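## Task

Take plate B38 out of slot 6 of plate hotel H1 and place it in nest RG, lying flat within the nest's locators and turned so its well A1 is at the nest corner labelled A1. Every other plate in H1 must stay as it was. The result only counts if it holds without the robot, so release the plate and pull the gripper away at the end.

## Robot and tools

Robot: a single arm with a two-finger parallel gripper, simulated. Its camera is cam_wrist (504x504, fisheye), mounted on the hand. Calibration is given as K, distortion D and T_world_to_cam; the camera pose is derived from joint readings and may be a few mm and about half a degree off.

Frames: everything uses the scene frame. Origin is on the table top under the arm base, +z up, +y to the left when facing along +x. The base may be tilted relative to the table. The gripper's fingers point along its own +z axis and close along its own y axis. end_effector_position is the point between the pads when closed; closed fingertips extend about 33 mm past it (about 9 mm when fully open), and closing pushes the tips roughly 24 mm further out, so keep that clearance above surfaces. Reported hand position can be off, more so at long reach.

Scene facts: H1 has 6 shelves, slot 1 lowest. Each shelf is a two-prong fork with locating pins, and plates sit short end facing out. On any labelled item, well A1 lies at the labelled short end, in the corner opposite the labelled long side. Something may briefly pull on a held part.

A row (used by every motion tool) is 10 numbers: x, y, z, qw, qx, qy, qz, position, force_limit, speed. x, y, z is an absolute gripper position in metres and qw..qz an absolute orientation quaternion (w first), both in the scene frame, so together they form a target pose. position, force_limit and speed each run from -1 to 1. position: +1 fully open (140 mm), about -0.8 pads touching, -1 closes until blocked. force_limit: about 14 N at -1, 60 N at 0, 107 N at +1 (parts up to 40 mm wide). speed: finger gap rate about 30 mm/s at -1, 140 at 0, 250 at +1. Repeat the desired quaternion in every row rather than copying the possibly drifted reported one.

execute_actions(actions): a list of actions; each action is a table of 0 to 15 rows, one row per 1/30 s step, the final row held for any remaining steps of the 15. An empty list just returns state and images. A target more than 0.6 m from the current gripper position along any gripper axis is refused; if the first action fails that or any action is malformed, nothing runs. Each step the commanded pose is clipped to within 70 mm and 16 degrees of the measured one, so far targets need several actions; the arm stops at the last clipped pose. Position has priority over orientation when both cannot be met.

move(target, speed, stop_force, blocking): target is one row (absolute pose plus finger values, the finger values sent immediately). The gripper follows a straight path to it. speed is top path speed in m/s, 0.002 to 0.5 (default 0.25), turning up to twice that in rad/s; path time 0.5 to 10 s. It ignores obstacles and may overshoot speed near a straight arm. stop_force (N, 20 to 80) ends the path when resisting force along the target direction rises by that amount for 2 steps; the hand backs up 2 steps and holds. Use it only with slow, non-rotating moves, not when leaving a surface, and not before 0.2 s of scene time. blocking=false returns after 0.5 s (not allowed with stop_force); further motion commands are refused until a result shows the move ended. The result adds a move: line: done, off_target, moving, held, fault, or contact (highest priority), plus limits such as paced (pose clipped) or held (steps blocked), and the distance to target.

wait(seconds): 0 to 10 s, arm keeps its last command; returns early if a running move finishes. stop(): brakes a running move (fingers continue). zoom_image(camera, region): region [x0, y0, x1, y1] pixels of the latest cam_wrist image, at most 504x504. finished_scene(scene): pass the current scene number to end it irreversibly after the last command has held; the reply reports success and the next task.

Reading results: state gives end_effector_position and end_effector_quat_wxyz; "Hand target" is the pose the controller is driving toward; step readings list positions, with HELD marking blocked steps; "pose unreachable" means the clearance check (which treats the base mount as arm) altered or blocked the command. Gripping: command -1 and confirm object_status 2 (0 moving, 1 blocked while opening, 2 blocked while closing, 3 reached target or pads met). To grip harder, raise force_limit and switch position between -1 and -0.98. position_measured is in counts, 3 open to 230 closed, not linear.

Joint limits (rad): waist ±3.491, shoulder ±3.140, elbow -1.187 to 4.328, forearm roll ±3.316, wrist pitch ±3.140, wrist roll ±3.927. Load limits: 148 N m for waist, shoulder, elbow; 37.2 N m for the three wrist joints, held weight included. Reaching a load limit, or 150 N external force anywhere, triggers a 10 s fault stop that skips the rest of the call. Motor heat from holding loads can cause MOTOR HOT warnings and then an over-temperature brake stop.

Avoid: knocking anything off the table (ends the scene), drops, slips, slams, fast or hard contacts, and pressing past firm contact with this stiff arm. Approach surfaces slowly, ideally with stop_force, and release the plate fully before retreating.

Each tool is called after "Emit:" as name(argument=value, ...) on one line, values as JSON.

## Session

Emit:
execute_actions(actions=[])

Scene clock: 0.00 s.
end_effector_position=(+0.1731, -0.1791, +0.1850) position_measured=3 object_status=3 end_effector_quat_wxyz=(-0.180, +0.094, +0.680, +0.704)
Joint positions: [-1.171  1.314  0.353 -0.48  -1.971 -0.662]
Joint velocities: [ 0.001 -0.     0.     0.    -0.001  0.   ]
Hand target: +0.173, -0.179, +0.185; -0.180, +0.094, +0.680, +0.704

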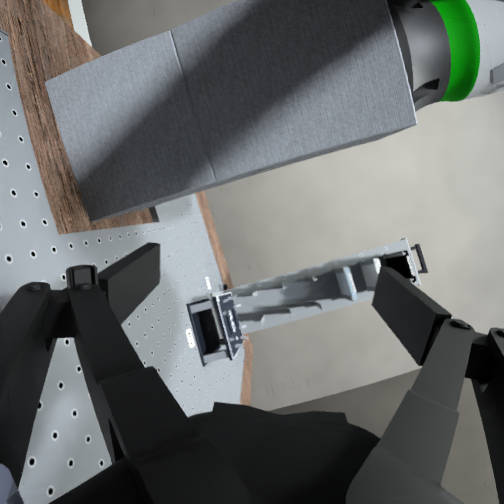

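Emit:
move(target=[0.33,-0.15,0.4,-0.354,0.612,0.612,0.354,1,0,0])

Scene clock: 15.90 s.
end_effector_position=(+0.3297, -0.1505, +0.3988) position_measured=3 object_status=3 end_effector_quat_wxyz=(-0.354, +0.612, +0.612, +0.354)
Joint positions: [-0.854  0.417 -0.066 -0.624 -1.679 -2.31 ]
Joint velocities: [ 0.    -0.     0.001  0.     0.001 -0.001]
Hand target: +0.330, -0.151, +0.399; -0.354, +0.612, +0.612, +0.354
Off the commanded pose: 0.001 m, 0 deg.
move: done
camera_calibration (this result's frames):
cam_wrist: T_world_to_cam=[[0.992255, 0.0895714, 0.0860646, -0.339576], [0.124218, -0.714455, -0.688566, 0.13812], [-0.000186514, 0.693924, -0.720048, 0.560823], [0, 0, 0, 1]] pos_world=[0.319894, -0.260071, 0.52815]

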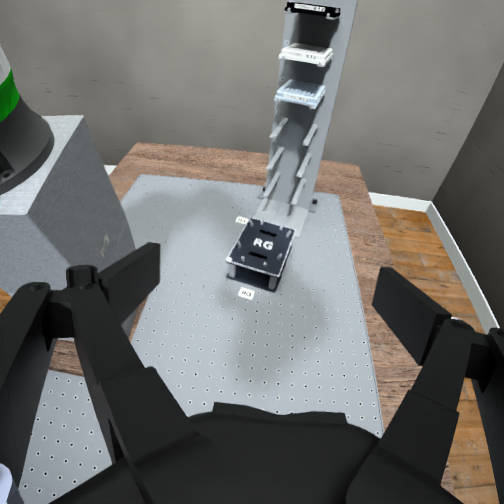

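Emit:
zoom_image(camera="cam_wrist", region=[200,180,340,320])

Emit:
zoom_image(camera="cam_wrist", region=[240,0,380,140])

Emit:
move(target=[0.36,0.05,0.52,-0.5,0.5,0.5,0.5,1,0,0])

Region (200, 180, 340, 320) of cam_wrist's 504x504 image, scaled by 3.600, with more detail than that image has.

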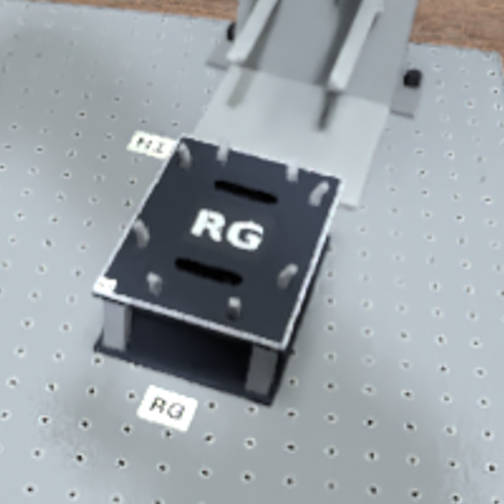

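Region (240, 0, 380, 140) of cam_wrist's 504x504 image, scaled by 3.600, with more detail than that image has.

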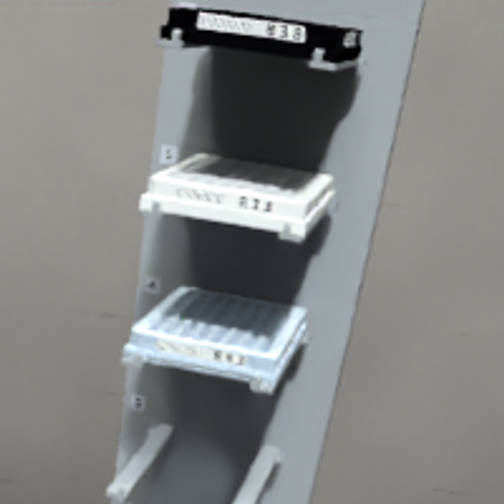

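Scene clock: 20.83 s.
end_effector_position=(+0.3604, +0.0491, +0.5206) position_measured=3 object_status=3 end_effector_quat_wxyz=(+0.501, -0.500, -0.500, -0.499)
Joint positions: [-0.671  0.428 -0.217 -1.083 -1.835 -2.359]
Joint velocities: [ 0.001 -0.     0.    -0.     0.001  0.001]
Hand target: +0.360, +0.049, +0.521; +0.501, -0.500, -0.500, -0.499
Off the commanded pose: 0.001 m, 0 deg.
move: done
camera_calibration (this result's frames):
cam_wrist: T_world_to_cam=[[0.992262, 0.0366407, 0.11863, -0.412814], [0.124142, -0.276429, -0.952983, 0.476931], [-0.00212513, 0.960336, -0.278839, 0.267964], [0, 0, 0, 1]] pos_world=[0.350982, -0.110372, 0.578198]

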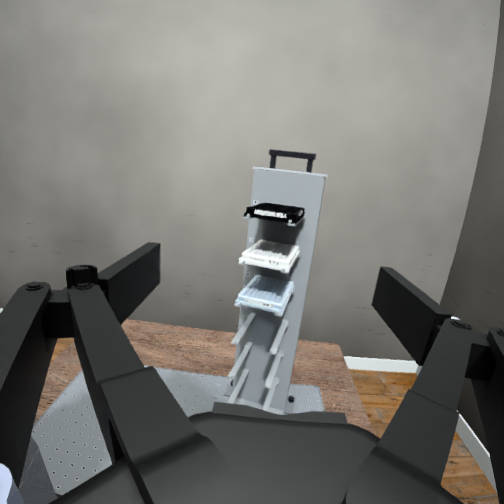

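Emit:
zoom_image(camera="cam_wrist", region=[230,140,340,250])

Emit:
move(target=[0.36,0.22,0.62,-0.354,0.612,0.612,0.354,1,0,0])

Region (230, 140, 340, 250) of cam_wrist's 504x504 image, scaled by 4.582, with more detail than that image has.

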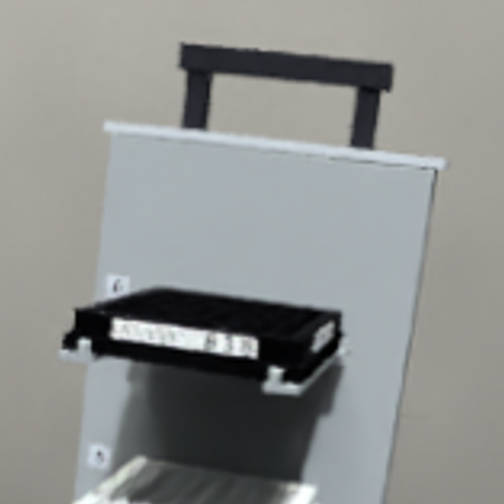

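Scene clock: 30.10 s.
end_effector_position=(+0.3596, +0.2196, +0.6182) position_measured=3 object_status=3 end_effector_quat_wxyz=(-0.353, +0.613, +0.613, +0.352)
Joint positions: [ 0.086 -0.176 -0.312 -0.848 -1.288 -3.189]
Joint velocities: [ 0.002 -0.    -0.     0.001  0.003 -0.002]
Hand target: +0.360, +0.220, +0.618; -0.353, +0.613, +0.613, +0.352
Off the commanded pose: 0.002 m, 0 deg.
move: done
camera_calibration (this result's frames):
cam_wrist: T_world_to_cam=[[0.992251, 0.0906415, 0.0849786, -0.420823], [0.124241, -0.717002, -0.68591, 0.548828], [-0.00124213, 0.691153, -0.722708, 0.464557], [0, 0, 0, 1]] pos_world=[0.349953, 0.110575, 0.747946]

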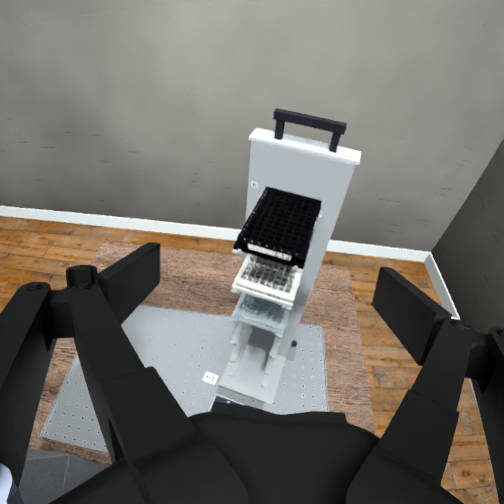

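Emit:
zoom_image(camera="cam_wrist", region=[220,170,340,290])

Region (220, 170, 340, 290) of cam_wrist's 504x504 image, scaled by 4.200, with more detail than that image has.

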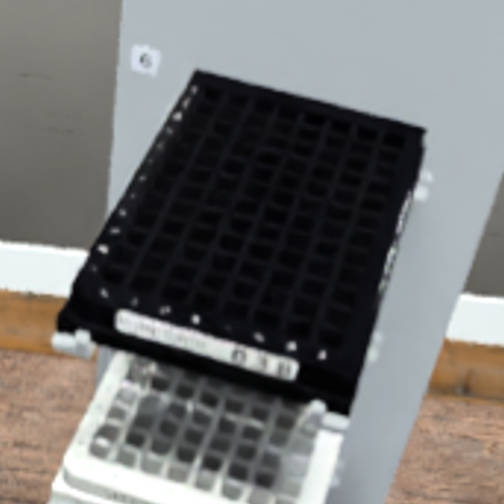

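Emit:
move(target=[0.31,0.15,0.3,0,0.783,0.623,0,1,0,0], speed=0.3)

Emit:
zoom_image(camera="cam_wrist", region=[160,100,380,320])

Scene clock: 54.30 s.
end_effector_position=(+0.3088, +0.1474, +0.3000) position_measured=3 object_status=3 end_effector_quat_wxyz=(-0.110, +0.739, +0.664, +0.011)
Joint positions: [ 0.569  0.203 -0.664 -0.077 -0.806 -3.93 ]
Joint velocities: [ 0.     0.003  0.001 -0.002 -0.004 -0.   ]
Hand target: +0.309, +0.147, +0.300; -0.110, +0.739, +0.664, +0.010
Off the commanded pose: 0.003 m, 14 deg.
joint sent to its limit — the command would take joint 6 (wrist roll) past its lower limit, so that joint was sent only as far as its limit.
move: off_target
camera_calibration (this result's frames):
cam_wrist: T_world_to_cam=[[0.98624, 0.0318024, -0.16223, -0.252156], [0.0478163, -0.994253, 0.0957823, 0.115089], [-0.158252, -0.102222, -0.982093, 0.527684], [0, 0, 0, 1]] pos_world=[0.326691, 0.176387, 0.466304]

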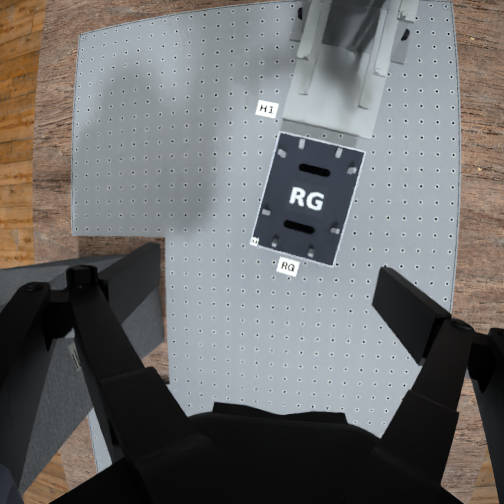

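Region (160, 100, 380, 320) of cam_wrist's 504x504 image, scaled by 2.291, with more detail than that image has.

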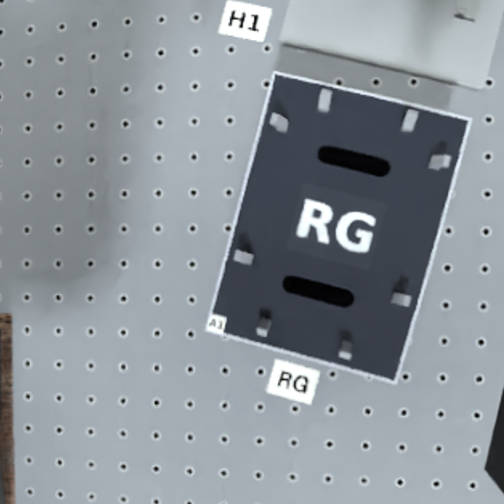

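Emit:
move(target=[0.32,0.17,0.25,0,0.994,-0.113,0,1,0,0], speed=0.5)

Emit:
move(target=[0.336,0.212,0.17,0,0.623,-0.783,0,0.4,0,0], speed=0.5)

Emit:
zoom_image(camera="cam_wrist", region=[140,120,400,380])

Scene clock: 68.33 s.
end_effector_position=(+0.3196, +0.1714, +0.2505) position_measured=3 object_status=3 end_effector_quat_wxyz=(-0.002, +0.994, -0.113, -0.000)
Joint positions: [ 0.108  0.361 -0.591 -2.82   0.679 -2.32 ]
Joint velocities: [-0.001  0.     0.001 -0.001 -0.001  0.002]
Hand target: +0.320, +0.171, +0.251; -0.002, +0.994, -0.113, -0.000
Off the commanded pose: 0.002 m, 0 deg.
move: done; limits=paced
camera_calibration (this result's frames):
cam_wrist: T_world_to_cam=[[-0.105711, -0.993667, -0.038086, 0.222016], [-0.956762, 0.0911985, 0.276206, 0.232969], [-0.270984, 0.0656373, -0.960343, 0.485134], [0, 0, 0, 1]] pos_world=[0.377829, 0.167521, 0.410003]

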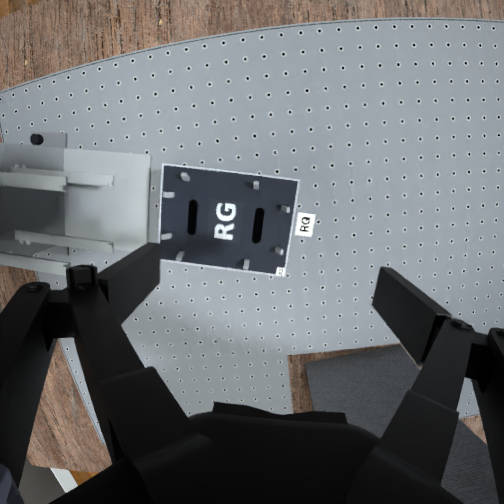

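Scene clock: 70.40 s.
end_effector_position=(+0.3360, +0.2114, +0.1703) position_measured=78 object_status=3 end_effector_quat_wxyz=(+0.001, -0.629, +0.777, +0.020)
Joint positions: [ 0.123  0.633 -0.488 -2.808  0.526 -3.93 ]
Joint velocities: [-0.001  0.    -0.    -0.001 -0.001 -0.001]
Hand target: +0.336, +0.211, +0.170; +0.001, -0.629, +0.777, +0.020
Off the commanded pose: 0.001 m, 2 deg.
joint sent to its limit — the command would take joint 6 (wrist roll) past its lower limit, so that joint was sent only as far as its limit.
move: done
camera_calibration (this result's frames):
cam_wrist: T_world_to_cam=[[-0.995928, 0.0896456, -0.00952728, 0.325736], [0.0825014, 0.948923, 0.30453, -0.268193], [0.0363404, 0.302504, -0.952455, 0.255195], [0, 0, 0, 1]] pos_world=[0.337262, 0.148096, 0.327838]

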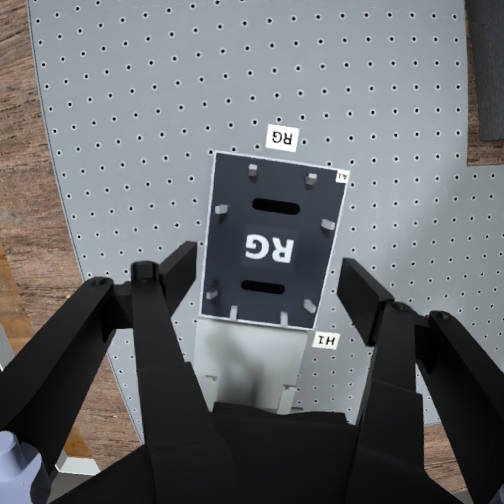

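Region (140, 120, 400, 380) of cam_wrist's 504x504 image, scaled by 1.938, with more detail than that image has.

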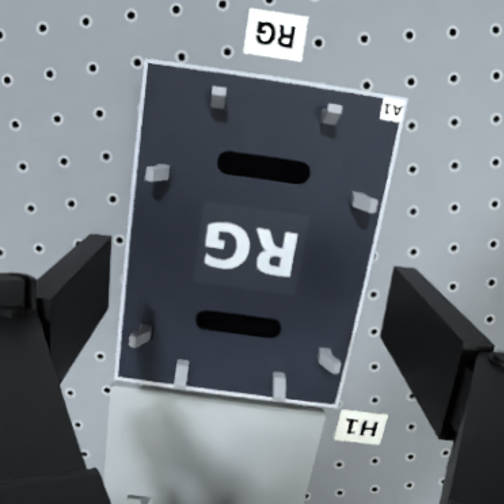

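Emit:
move(target=[0.33,0.17,0.4,0,0.994,-0.113,0,0.6,0,0], speed=0.4)

Emit:
move(target=[0.34,0.22,0.62,0,0.783,0.623,0,0.6,0,0], speed=0.4)

Emit:
move(target=[0.382,0.396,0.61,0,0.783,0.623,0,0.6,0,0], speed=0.2)

Scene clock: 86.90 s.
end_effector_position=(+0.3311, +0.1706, +0.3995) position_measured=53 object_status=3 end_effector_quat_wxyz=(-0.000, +0.994, -0.113, +0.000)
Joint positions: [ 0.171  0.09  -0.47  -2.914  1.071 -2.24 ]
Joint velocities: [-0.001 -0.    -0.    -0.    -0.     0.001]
Hand target: +0.331, +0.171, +0.399; -0.000, +0.994, -0.113, -0.000
Off the commanded pose: 0.001 m, 0 deg.
move: done
camera_calibration (this result's frames):
cam_wrist: T_world_to_cam=[[-0.104737, -0.993859, -0.035698, 0.226905], [-0.956908, 0.090937, 0.275784, 0.203146], [-0.270844, 0.0630445, -0.960556, 0.631846], [0, 0, 0, 1]] pos_world=[0.389289, 0.167203, 0.558999]

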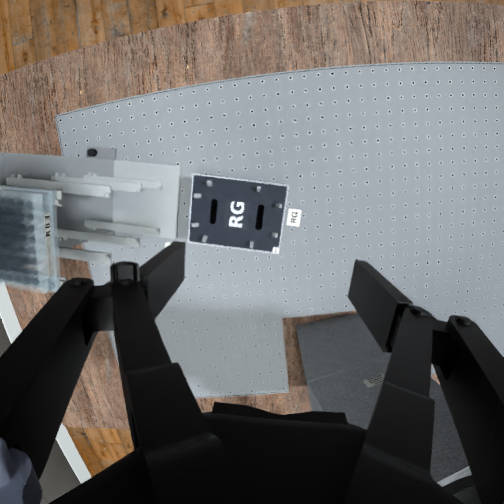

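Scene clock: 89.33 s.
end_effector_position=(+0.3411, +0.2203, +0.6197) position_measured=53 object_status=3 end_effector_quat_wxyz=(+0.000, +0.782, +0.623, -0.000)
Joint positions: [ 0.366  0.066  0.01  -2.954  1.601 -0.752]
Joint velocities: [ 0.     0.001  0.002 -0.    -0.001  0.001]
Hand target: +0.341, +0.220, +0.620; +0.000, +0.782, +0.623, -0.000
Off the commanded pose: 0.001 m, 0 deg.
move: done
camera_calibration (this result's frames):
cam_wrist: T_world_to_cam=[[0.993908, -0.104629, -0.034648, -0.286149], [-0.0910559, -0.956618, 0.276751, 0.0823235], [-0.0621012, -0.27191, -0.960317, 0.84533], [0, 0, 0, 1]] pos_world=[0.344397, 0.278666, 0.779087]

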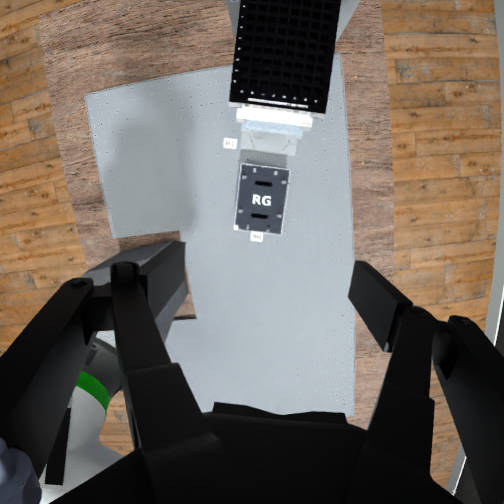

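Scene clock: 90.67 s.
end_effector_position=(+0.3821, +0.3956, +0.6096) position_measured=53 object_status=3 end_effector_quat_wxyz=(+0.001, +0.783, +0.623, -0.000)
Joint positions: [ 0.577  0.477  0.415 -2.975  1.632 -0.961]
Joint velocities: [ 0.001  0.002 -0.     0.001  0.    -0.   ]
Hand target: +0.382, +0.396, +0.610; +0.001, +0.783, +0.623, -0.000
Off the commanded pose: 0.001 m, 0 deg.
move: done
camera_calibration (this result's frames):
cam_wrist: T_world_to_cam=[[0.993778, -0.105909, -0.0344846, -0.30841], [-0.092312, -0.956405, 0.277072, 0.256772], [-0.0623258, -0.272164, -0.96023, 0.885966], [0, 0, 0, 1]] pos_world=[0.385413, 0.454043, 0.768952]

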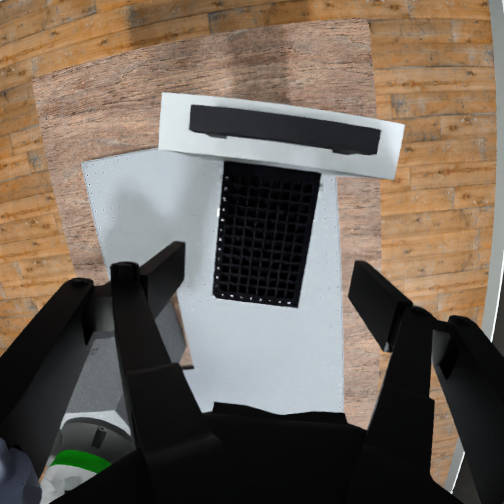

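Emit:
move(target=[0.382,0.396,0.545,0,0.783,0.623,0,0.6,0,0], speed=0.08)

Emit:
zoom_image(camera="cam_wrist", region=[140,120,400,380])

Scene clock: 96.20 s.
end_effector_position=(+0.3817, +0.3958, +0.5450) position_measured=53 object_status=3 end_effector_quat_wxyz=(-0.000, +0.783, +0.622, -0.000)
Joint positions: [ 0.559  0.481  0.271 -2.974  1.484 -0.969]
Joint velocities: [-0.     0.    -0.001  0.    -0.001 -0.   ]
Hand target: +0.382, +0.396, +0.545; -0.000, +0.783, +0.622, -0.000
Off the commanded pose: 0.000 m, 0 deg.
move: done
camera_calibration (this result's frames):
cam_wrist: T_world_to_cam=[[0.993738, -0.106115, -0.0349905, -0.309873], [-0.0924523, -0.956747, 0.275841, 0.27562], [-0.0627479, -0.270879, -0.960566, 0.823847], [0, 0, 0, 1]] pos_world=[0.385109, 0.45398, 0.704489]

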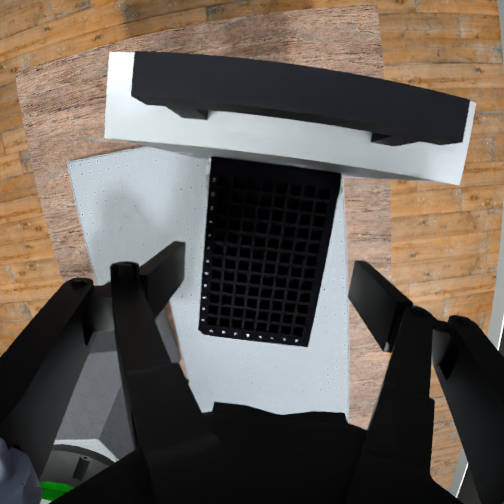

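Region (140, 120, 400, 380) of cam_wrist's 504x504 image, scaled by 1.938, with more detail than that image has.

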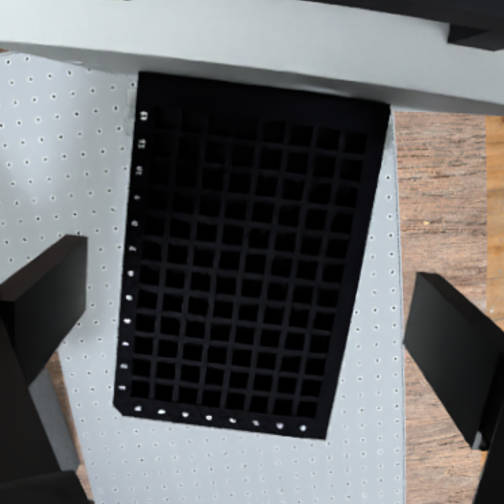

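Emit:
move(target=[0.379,0.398,0.537,0,0.783,0.623,0,0.45,0,0], speed=0.04)

Emit:
zoom_image(camera="cam_wrist", region=[140,120,400,380])

Scene clock: 107.27 s.
end_effector_position=(+0.3790, +0.3980, +0.5370) position_measured=72 object_status=3 end_effector_quat_wxyz=(+0.000, +0.783, +0.623, -0.000)
Joint positions: [ 0.563  0.484  0.255 -2.974  1.466 -0.975]
Joint velocities: [ 0.001  0.001 -0.001 -0.     0.    -0.   ]
Hand target: +0.379, +0.398, +0.537; +0.000, +0.783, +0.623, -0.000
Off the commanded pose: 0.000 m, 0 deg.
move: done
camera_calibration (this result's frames):
cam_wrist: T_world_to_cam=[[0.993769, -0.10584, -0.0349542, -0.307323], [-0.092196, -0.956764, 0.275866, 0.279576], [-0.0626407, -0.270925, -0.96056, 0.816561], [0, 0, 0, 1]] pos_world=[0.382333, 0.456188, 0.696488]

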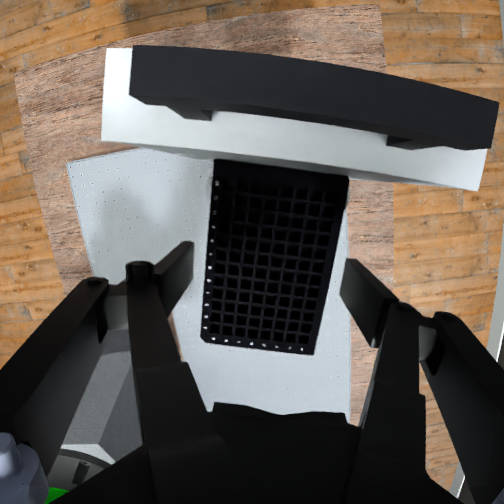

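Region (140, 120, 400, 380) of cam_wrist's 504x504 image, scaled by 1.938, with more detail than that image has.

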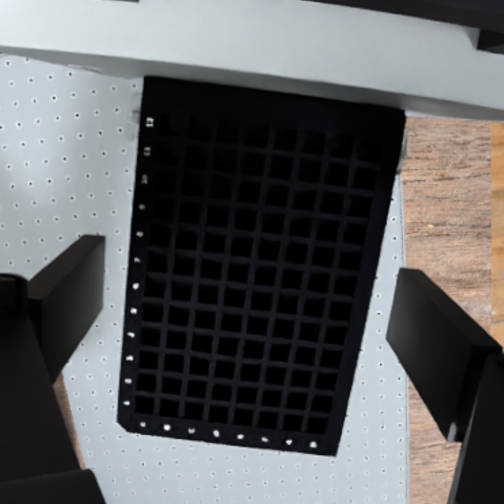

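Emit:
move(target=[0.379,0.398,0.536,0,0.783,0.623,0,-1,0.2,-0.8], speed=0.04)

Emit:
move(target=[0.379,0.398,0.565,0,0.783,0.623,0,-1,0.2,-0.8], speed=0.04)

Scene clock: 111.17 s.
end_effector_position=(+0.3790, +0.3980, +0.5361) position_measured=107 object_status=2 end_effector_quat_wxyz=(-0.000, +0.783, +0.623, +0.000)
Joint positions: [ 0.562  0.484  0.253 -2.974  1.463 -0.975]
Joint velocities: [-0.     0.    -0.001  0.    -0.     0.   ]
Hand target: +0.379, +0.398, +0.536; -0.000, +0.783, +0.623, -0.000
Off the commanded pose: 0.000 m, 0 deg.
move: done
camera_calibration (this result's frames):
cam_wrist: T_world_to_cam=[[0.99377, -0.105835, -0.0349207, -0.307394], [-0.0922145, -0.956826, 0.275646, 0.280032], [-0.0625861, -0.270708, -0.960625, 0.815671], [0, 0, 0, 1]] pos_world=[0.382352, 0.456218, 0.69563]

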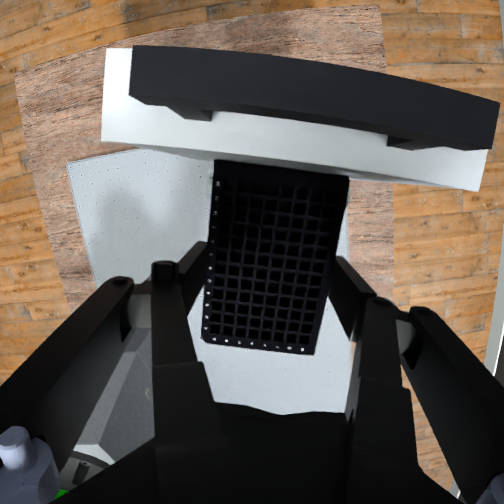

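Scene clock: 112.17 s.
end_effector_position=(+0.3791, +0.3981, +0.5650) position_measured=108 object_status=2 end_effector_quat_wxyz=(-0.000, +0.782, +0.623, +0.000)
Joint positions: [ 0.57   0.478  0.312 -2.976  1.528 -0.972]
Joint velocities: [ 0.    -0.001  0.     0.    -0.    -0.   ]
Hand target: +0.379, +0.398, +0.565; +0.000, +0.782, +0.623, +0.000
Off the commanded pose: 0.000 m, 0 deg.
move: done
camera_calibration (this result's frames):
cam_wrist: T_world_to_cam=[[0.993789, -0.105661, -0.0349156, -0.306578], [-0.0920397, -0.956804, 0.275782, 0.271999], [-0.0625468, -0.270855, -0.960586, 0.843473], [0, 0, 0, 1]] pos_world=[0.382466, 0.456316, 0.724512]

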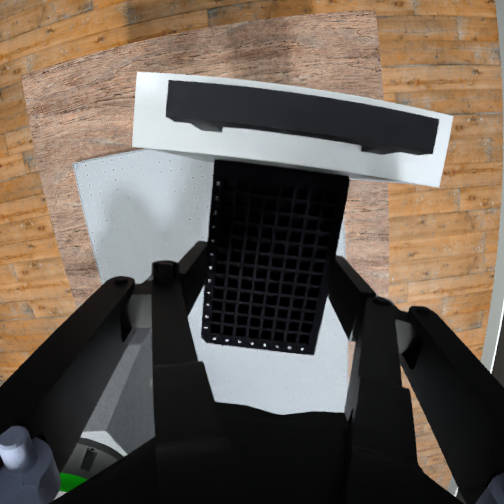

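Seat height expected ≈0.10.

Emit:
move(target=[0.333,0.215,0.565,0,0.783,0.623,0,-1,0.2,-0.8], speed=0.15)

Emit:
move(target=[0.333,0.217,0.135,0,0.783,0.623,0,-1,0.2,-0.8], speed=0.2)

Emit:
zoom_image(camera="cam_wrist", region=[140,120,400,380])

Scene clock: 117.97 s.
end_effector_position=(+0.3328, +0.2154, +0.5655) position_measured=108 object_status=2 end_effector_quat_wxyz=(-0.001, +0.783, +0.623, +0.000)
Joint positions: [ 0.342  0.046 -0.134 -2.953  1.475 -0.752]
Joint velocities: [-0.001 -0.001 -0.001 -0.001  0.001  0.   ]
Hand target: +0.333, +0.215, +0.566; -0.001, +0.783, +0.623, +0.000
Off the commanded pose: 0.001 m, 0 deg.
move: done
camera_calibration (this result's frames):
cam_wrist: T_world_to_cam=[[0.993766, -0.105708, -0.035421, -0.279561], [-0.0920304, -0.957169, 0.274515, 0.0936264], [-0.0629223, -0.269544, -0.96093, 0.791572], [0, 0, 0, 1]] pos_world=[0.336243, 0.273428, 0.725041]

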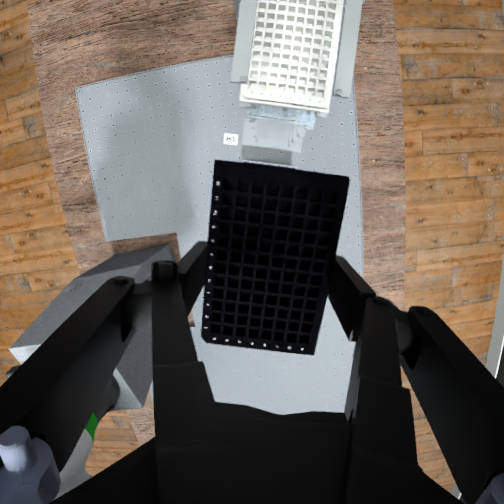

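Scene clock: 120.53 s.
end_effector_position=(+0.3310, +0.2160, +0.1359) position_measured=108 object_status=2 end_effector_quat_wxyz=(+0.000, +0.783, +0.622, -0.000)
Joint positions: [ 0.168  0.728 -0.447 -2.699  0.484 -0.956]
Joint velocities: [ 0.001  0.001  0.001  0.001  0.001 -0.001]
Hand target: +0.331, +0.216, +0.136; +0.000, +0.783, +0.622, -0.000
Off the commanded pose: 0.002 m, 0 deg.
move: done
camera_calibration (this result's frames):
cam_wrist: T_world_to_cam=[[0.993577, -0.107639, -0.0349133, -0.292469], [-0.0939284, -0.95655, 0.276024, 0.212241], [-0.0631073, -0.270972, -0.960516, 0.379084], [0, 0, 0, 1]] pos_world=[0.334449, 0.274259, 0.295322]

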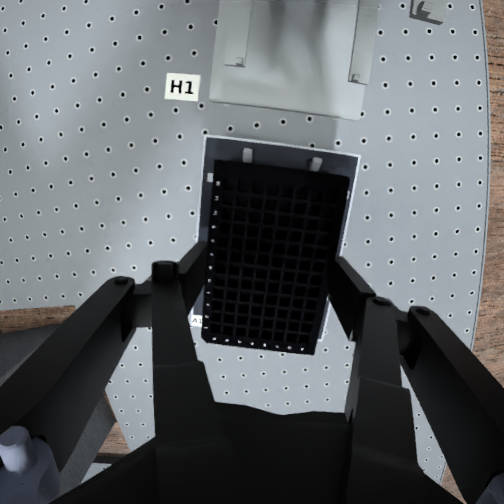

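Region (140, 120, 400, 380) of cam_wrist's 504x504 image, scaled by 1.938, with more detail than that image has.

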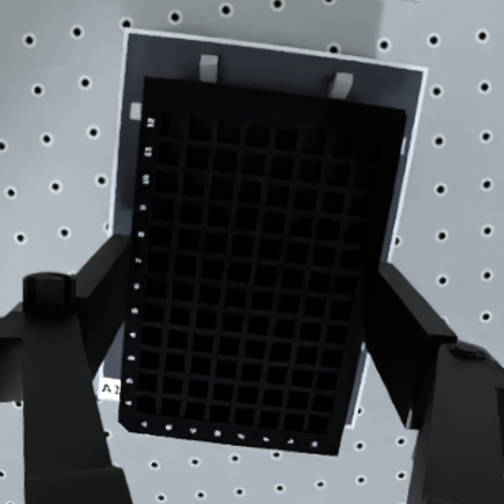

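Emit:
move(target=[0.333,0.217,0.118,0,0.783,0.623,0,-1,0.2,-0.8], speed=0.03)

Emit:
zoom_image(camera="cam_wrist", region=[180,110,390,250])

Scene clock: 132.17 s.
end_effector_position=(+0.3329, +0.2170, +0.1180) position_measured=108 object_status=2 end_effector_quat_wxyz=(+0.000, +0.783, +0.623, +0.000)
Joint positions: [ 0.163  0.777 -0.425 -2.675  0.459 -0.976]
Joint velocities: [ 0.     0.    -0.001  0.     0.    -0.   ]
Hand target: +0.333, +0.217, +0.118; +0.000, +0.783, +0.623, -0.000
Off the commanded pose: 0.000 m, 0 deg.
move: done
camera_calibration (this result's frames):
cam_wrist: T_world_to_cam=[[0.993771, -0.10582, -0.0349454, -0.295385], [-0.0921784, -0.956765, 0.275869, 0.217743], [-0.0626269, -0.270929, -0.96056, 0.362191], [0, 0, 0, 1]] pos_world=[0.3363, 0.275199, 0.277516]

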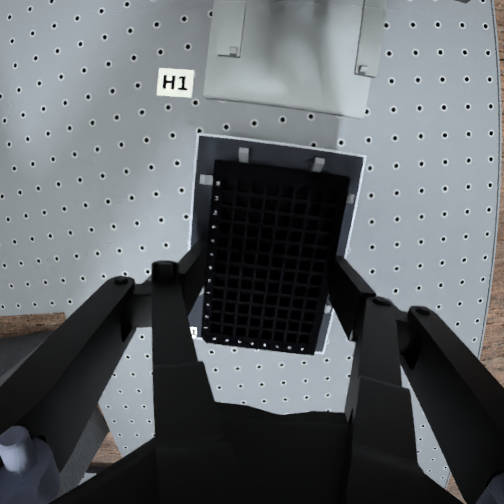

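Region (180, 110, 390, 250) of cam_wrist's 504x504 image, scaled by 2.400, with more detail than that image has.

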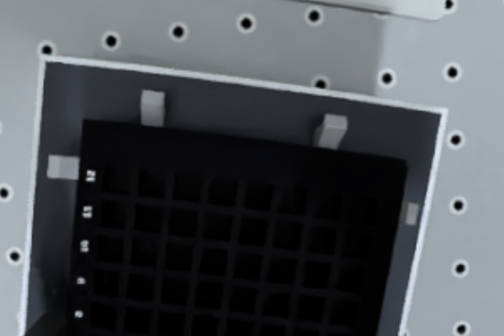

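Emit:
move(target=[0.333,0.2165,0.092,0,0.783,0.623,0,-1,0.2,-0.8], speed=0.005, stop_force=20)

Emit:
zoom_image(camera="cam_wrist", region=[140,120,400,380])

Scene clock: 139.40 s.
end_effector_position=(+0.3330, +0.2166, +0.0996) position_measured=108 object_status=2 end_effector_quat_wxyz=(+0.000, +0.783, +0.622, +0.000)
Joint positions: [ 0.157  0.825 -0.406 -2.646  0.433 -1.003]
Joint velocities: [-0.    -0.003 -0.002 -0.002  0.003  0.005]
Hand target: +0.333, +0.217, +0.100; +0.000, +0.783, +0.623, -0.000
Off the commanded pose: 0.008 m, 0 deg.
move: contact
camera_calibration (this result's frames):
cam_wrist: T_world_to_cam=[[0.993727, -0.10628, -0.0348166, -0.29604], [-0.0926641, -0.956752, 0.27575, 0.222677], [-0.0626175, -0.270794, -0.960599, 0.344368], [0, 0, 0, 1]] pos_world=[0.33638, 0.274837, 0.259089]

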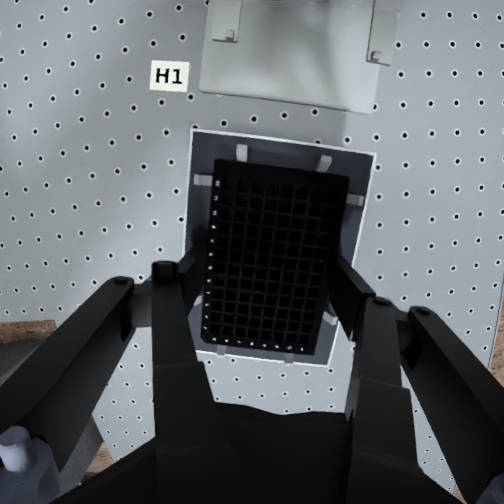

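Region (140, 120, 400, 380) of cam_wrist's 504x504 image, scaled by 1.938, with more detail than that image has.

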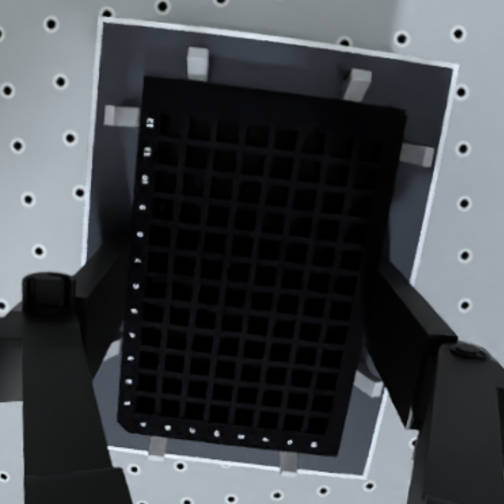

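Emit:
move(target=[0.333,0.2166,0.1002,0,0.783,0.623,0,0.6,0,-0.5], speed=0.01)

Emit:
move(target=[0.33,0.205,0.2,0,0.783,0.623,0,0.6,0,0])

Emit:
zoom_image(camera="cam_wrist", region=[170,110,370,310])

Scene clock: 143.30 s.
end_effector_position=(+0.3330, +0.2166, +0.1002) position_measured=53 object_status=3 end_effector_quat_wxyz=(+0.000, +0.783, +0.623, +0.000)
Joint positions: [ 0.157  0.823 -0.407 -2.647  0.434 -1.001]
Joint velocities: [-0.     0.     0.     0.    -0.001  0.   ]
Hand target: +0.333, +0.217, +0.100; -0.000, +0.783, +0.623, +0.000
Off the commanded pose: 0.000 m, 0 deg.
move: done
camera_calibration (this result's frames):
cam_wrist: T_world_to_cam=[[0.993778, -0.105758, -0.0349448, -0.296127], [-0.0921205, -0.956778, 0.275843, 0.222314], [-0.062607, -0.270908, -0.960567, 0.344949], [0, 0, 0, 1]] pos_world=[0.336361, 0.274837, 0.259674]

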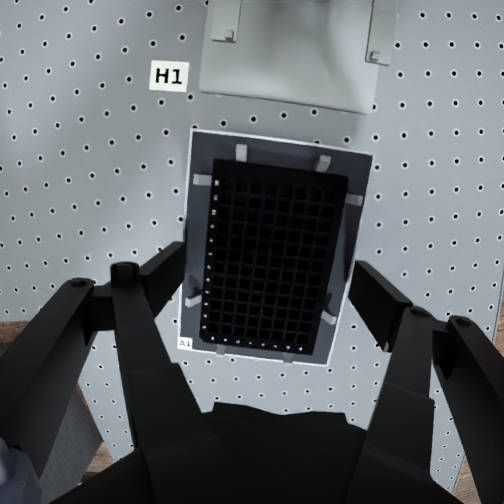

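Scene clock: 144.20 s.
end_effector_position=(+0.3303, +0.2053, +0.1998) position_measured=53 object_status=3 end_effector_quat_wxyz=(-0.000, +0.782, +0.623, +0.000)
Joint positions: [ 0.165  0.55  -0.506 -2.778  0.593 -0.859]
Joint velocities: [-0.001 -0.001  0.    -0.    -0.001  0.   ]
Hand target: +0.330, +0.205, +0.200; -0.000, +0.782, +0.623, +0.000
Off the commanded pose: 0.000 m, 0 deg.
move: done
camera_calibration (this result's frames):
cam_wrist: T_world_to_cam=[[0.993796, -0.105542, -0.0350805, -0.291223], [-0.0918931, -0.956875, 0.275584, 0.183729], [-0.0626533, -0.27065, -0.960637, 0.437317], [0, 0, 0, 1]] pos_world=[0.333699, 0.263429, 0.359254]

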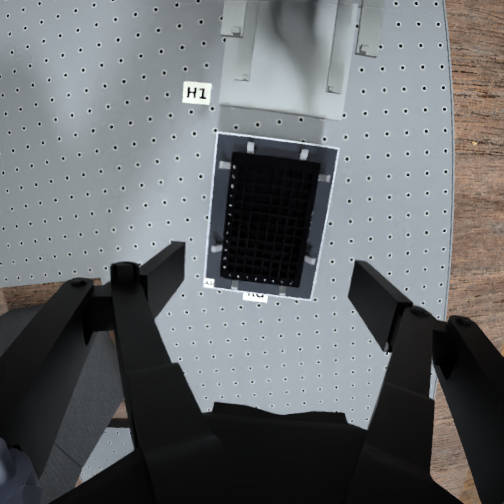

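Region (170, 110, 370, 310) of cam_wrist's 504x504 image, scaled by 2.520, with more detail than that image has.

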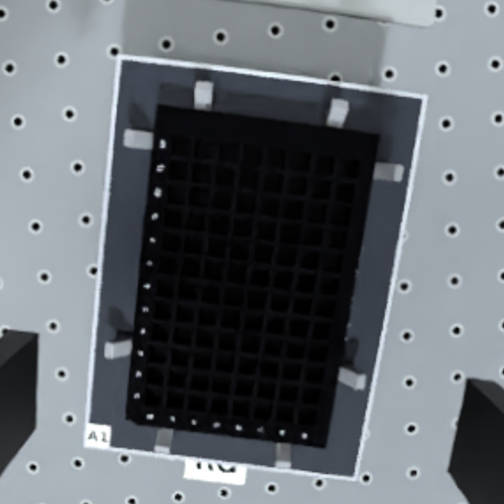

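Emit:
finished_scene(scene=1)

The scene is finished: the task was done.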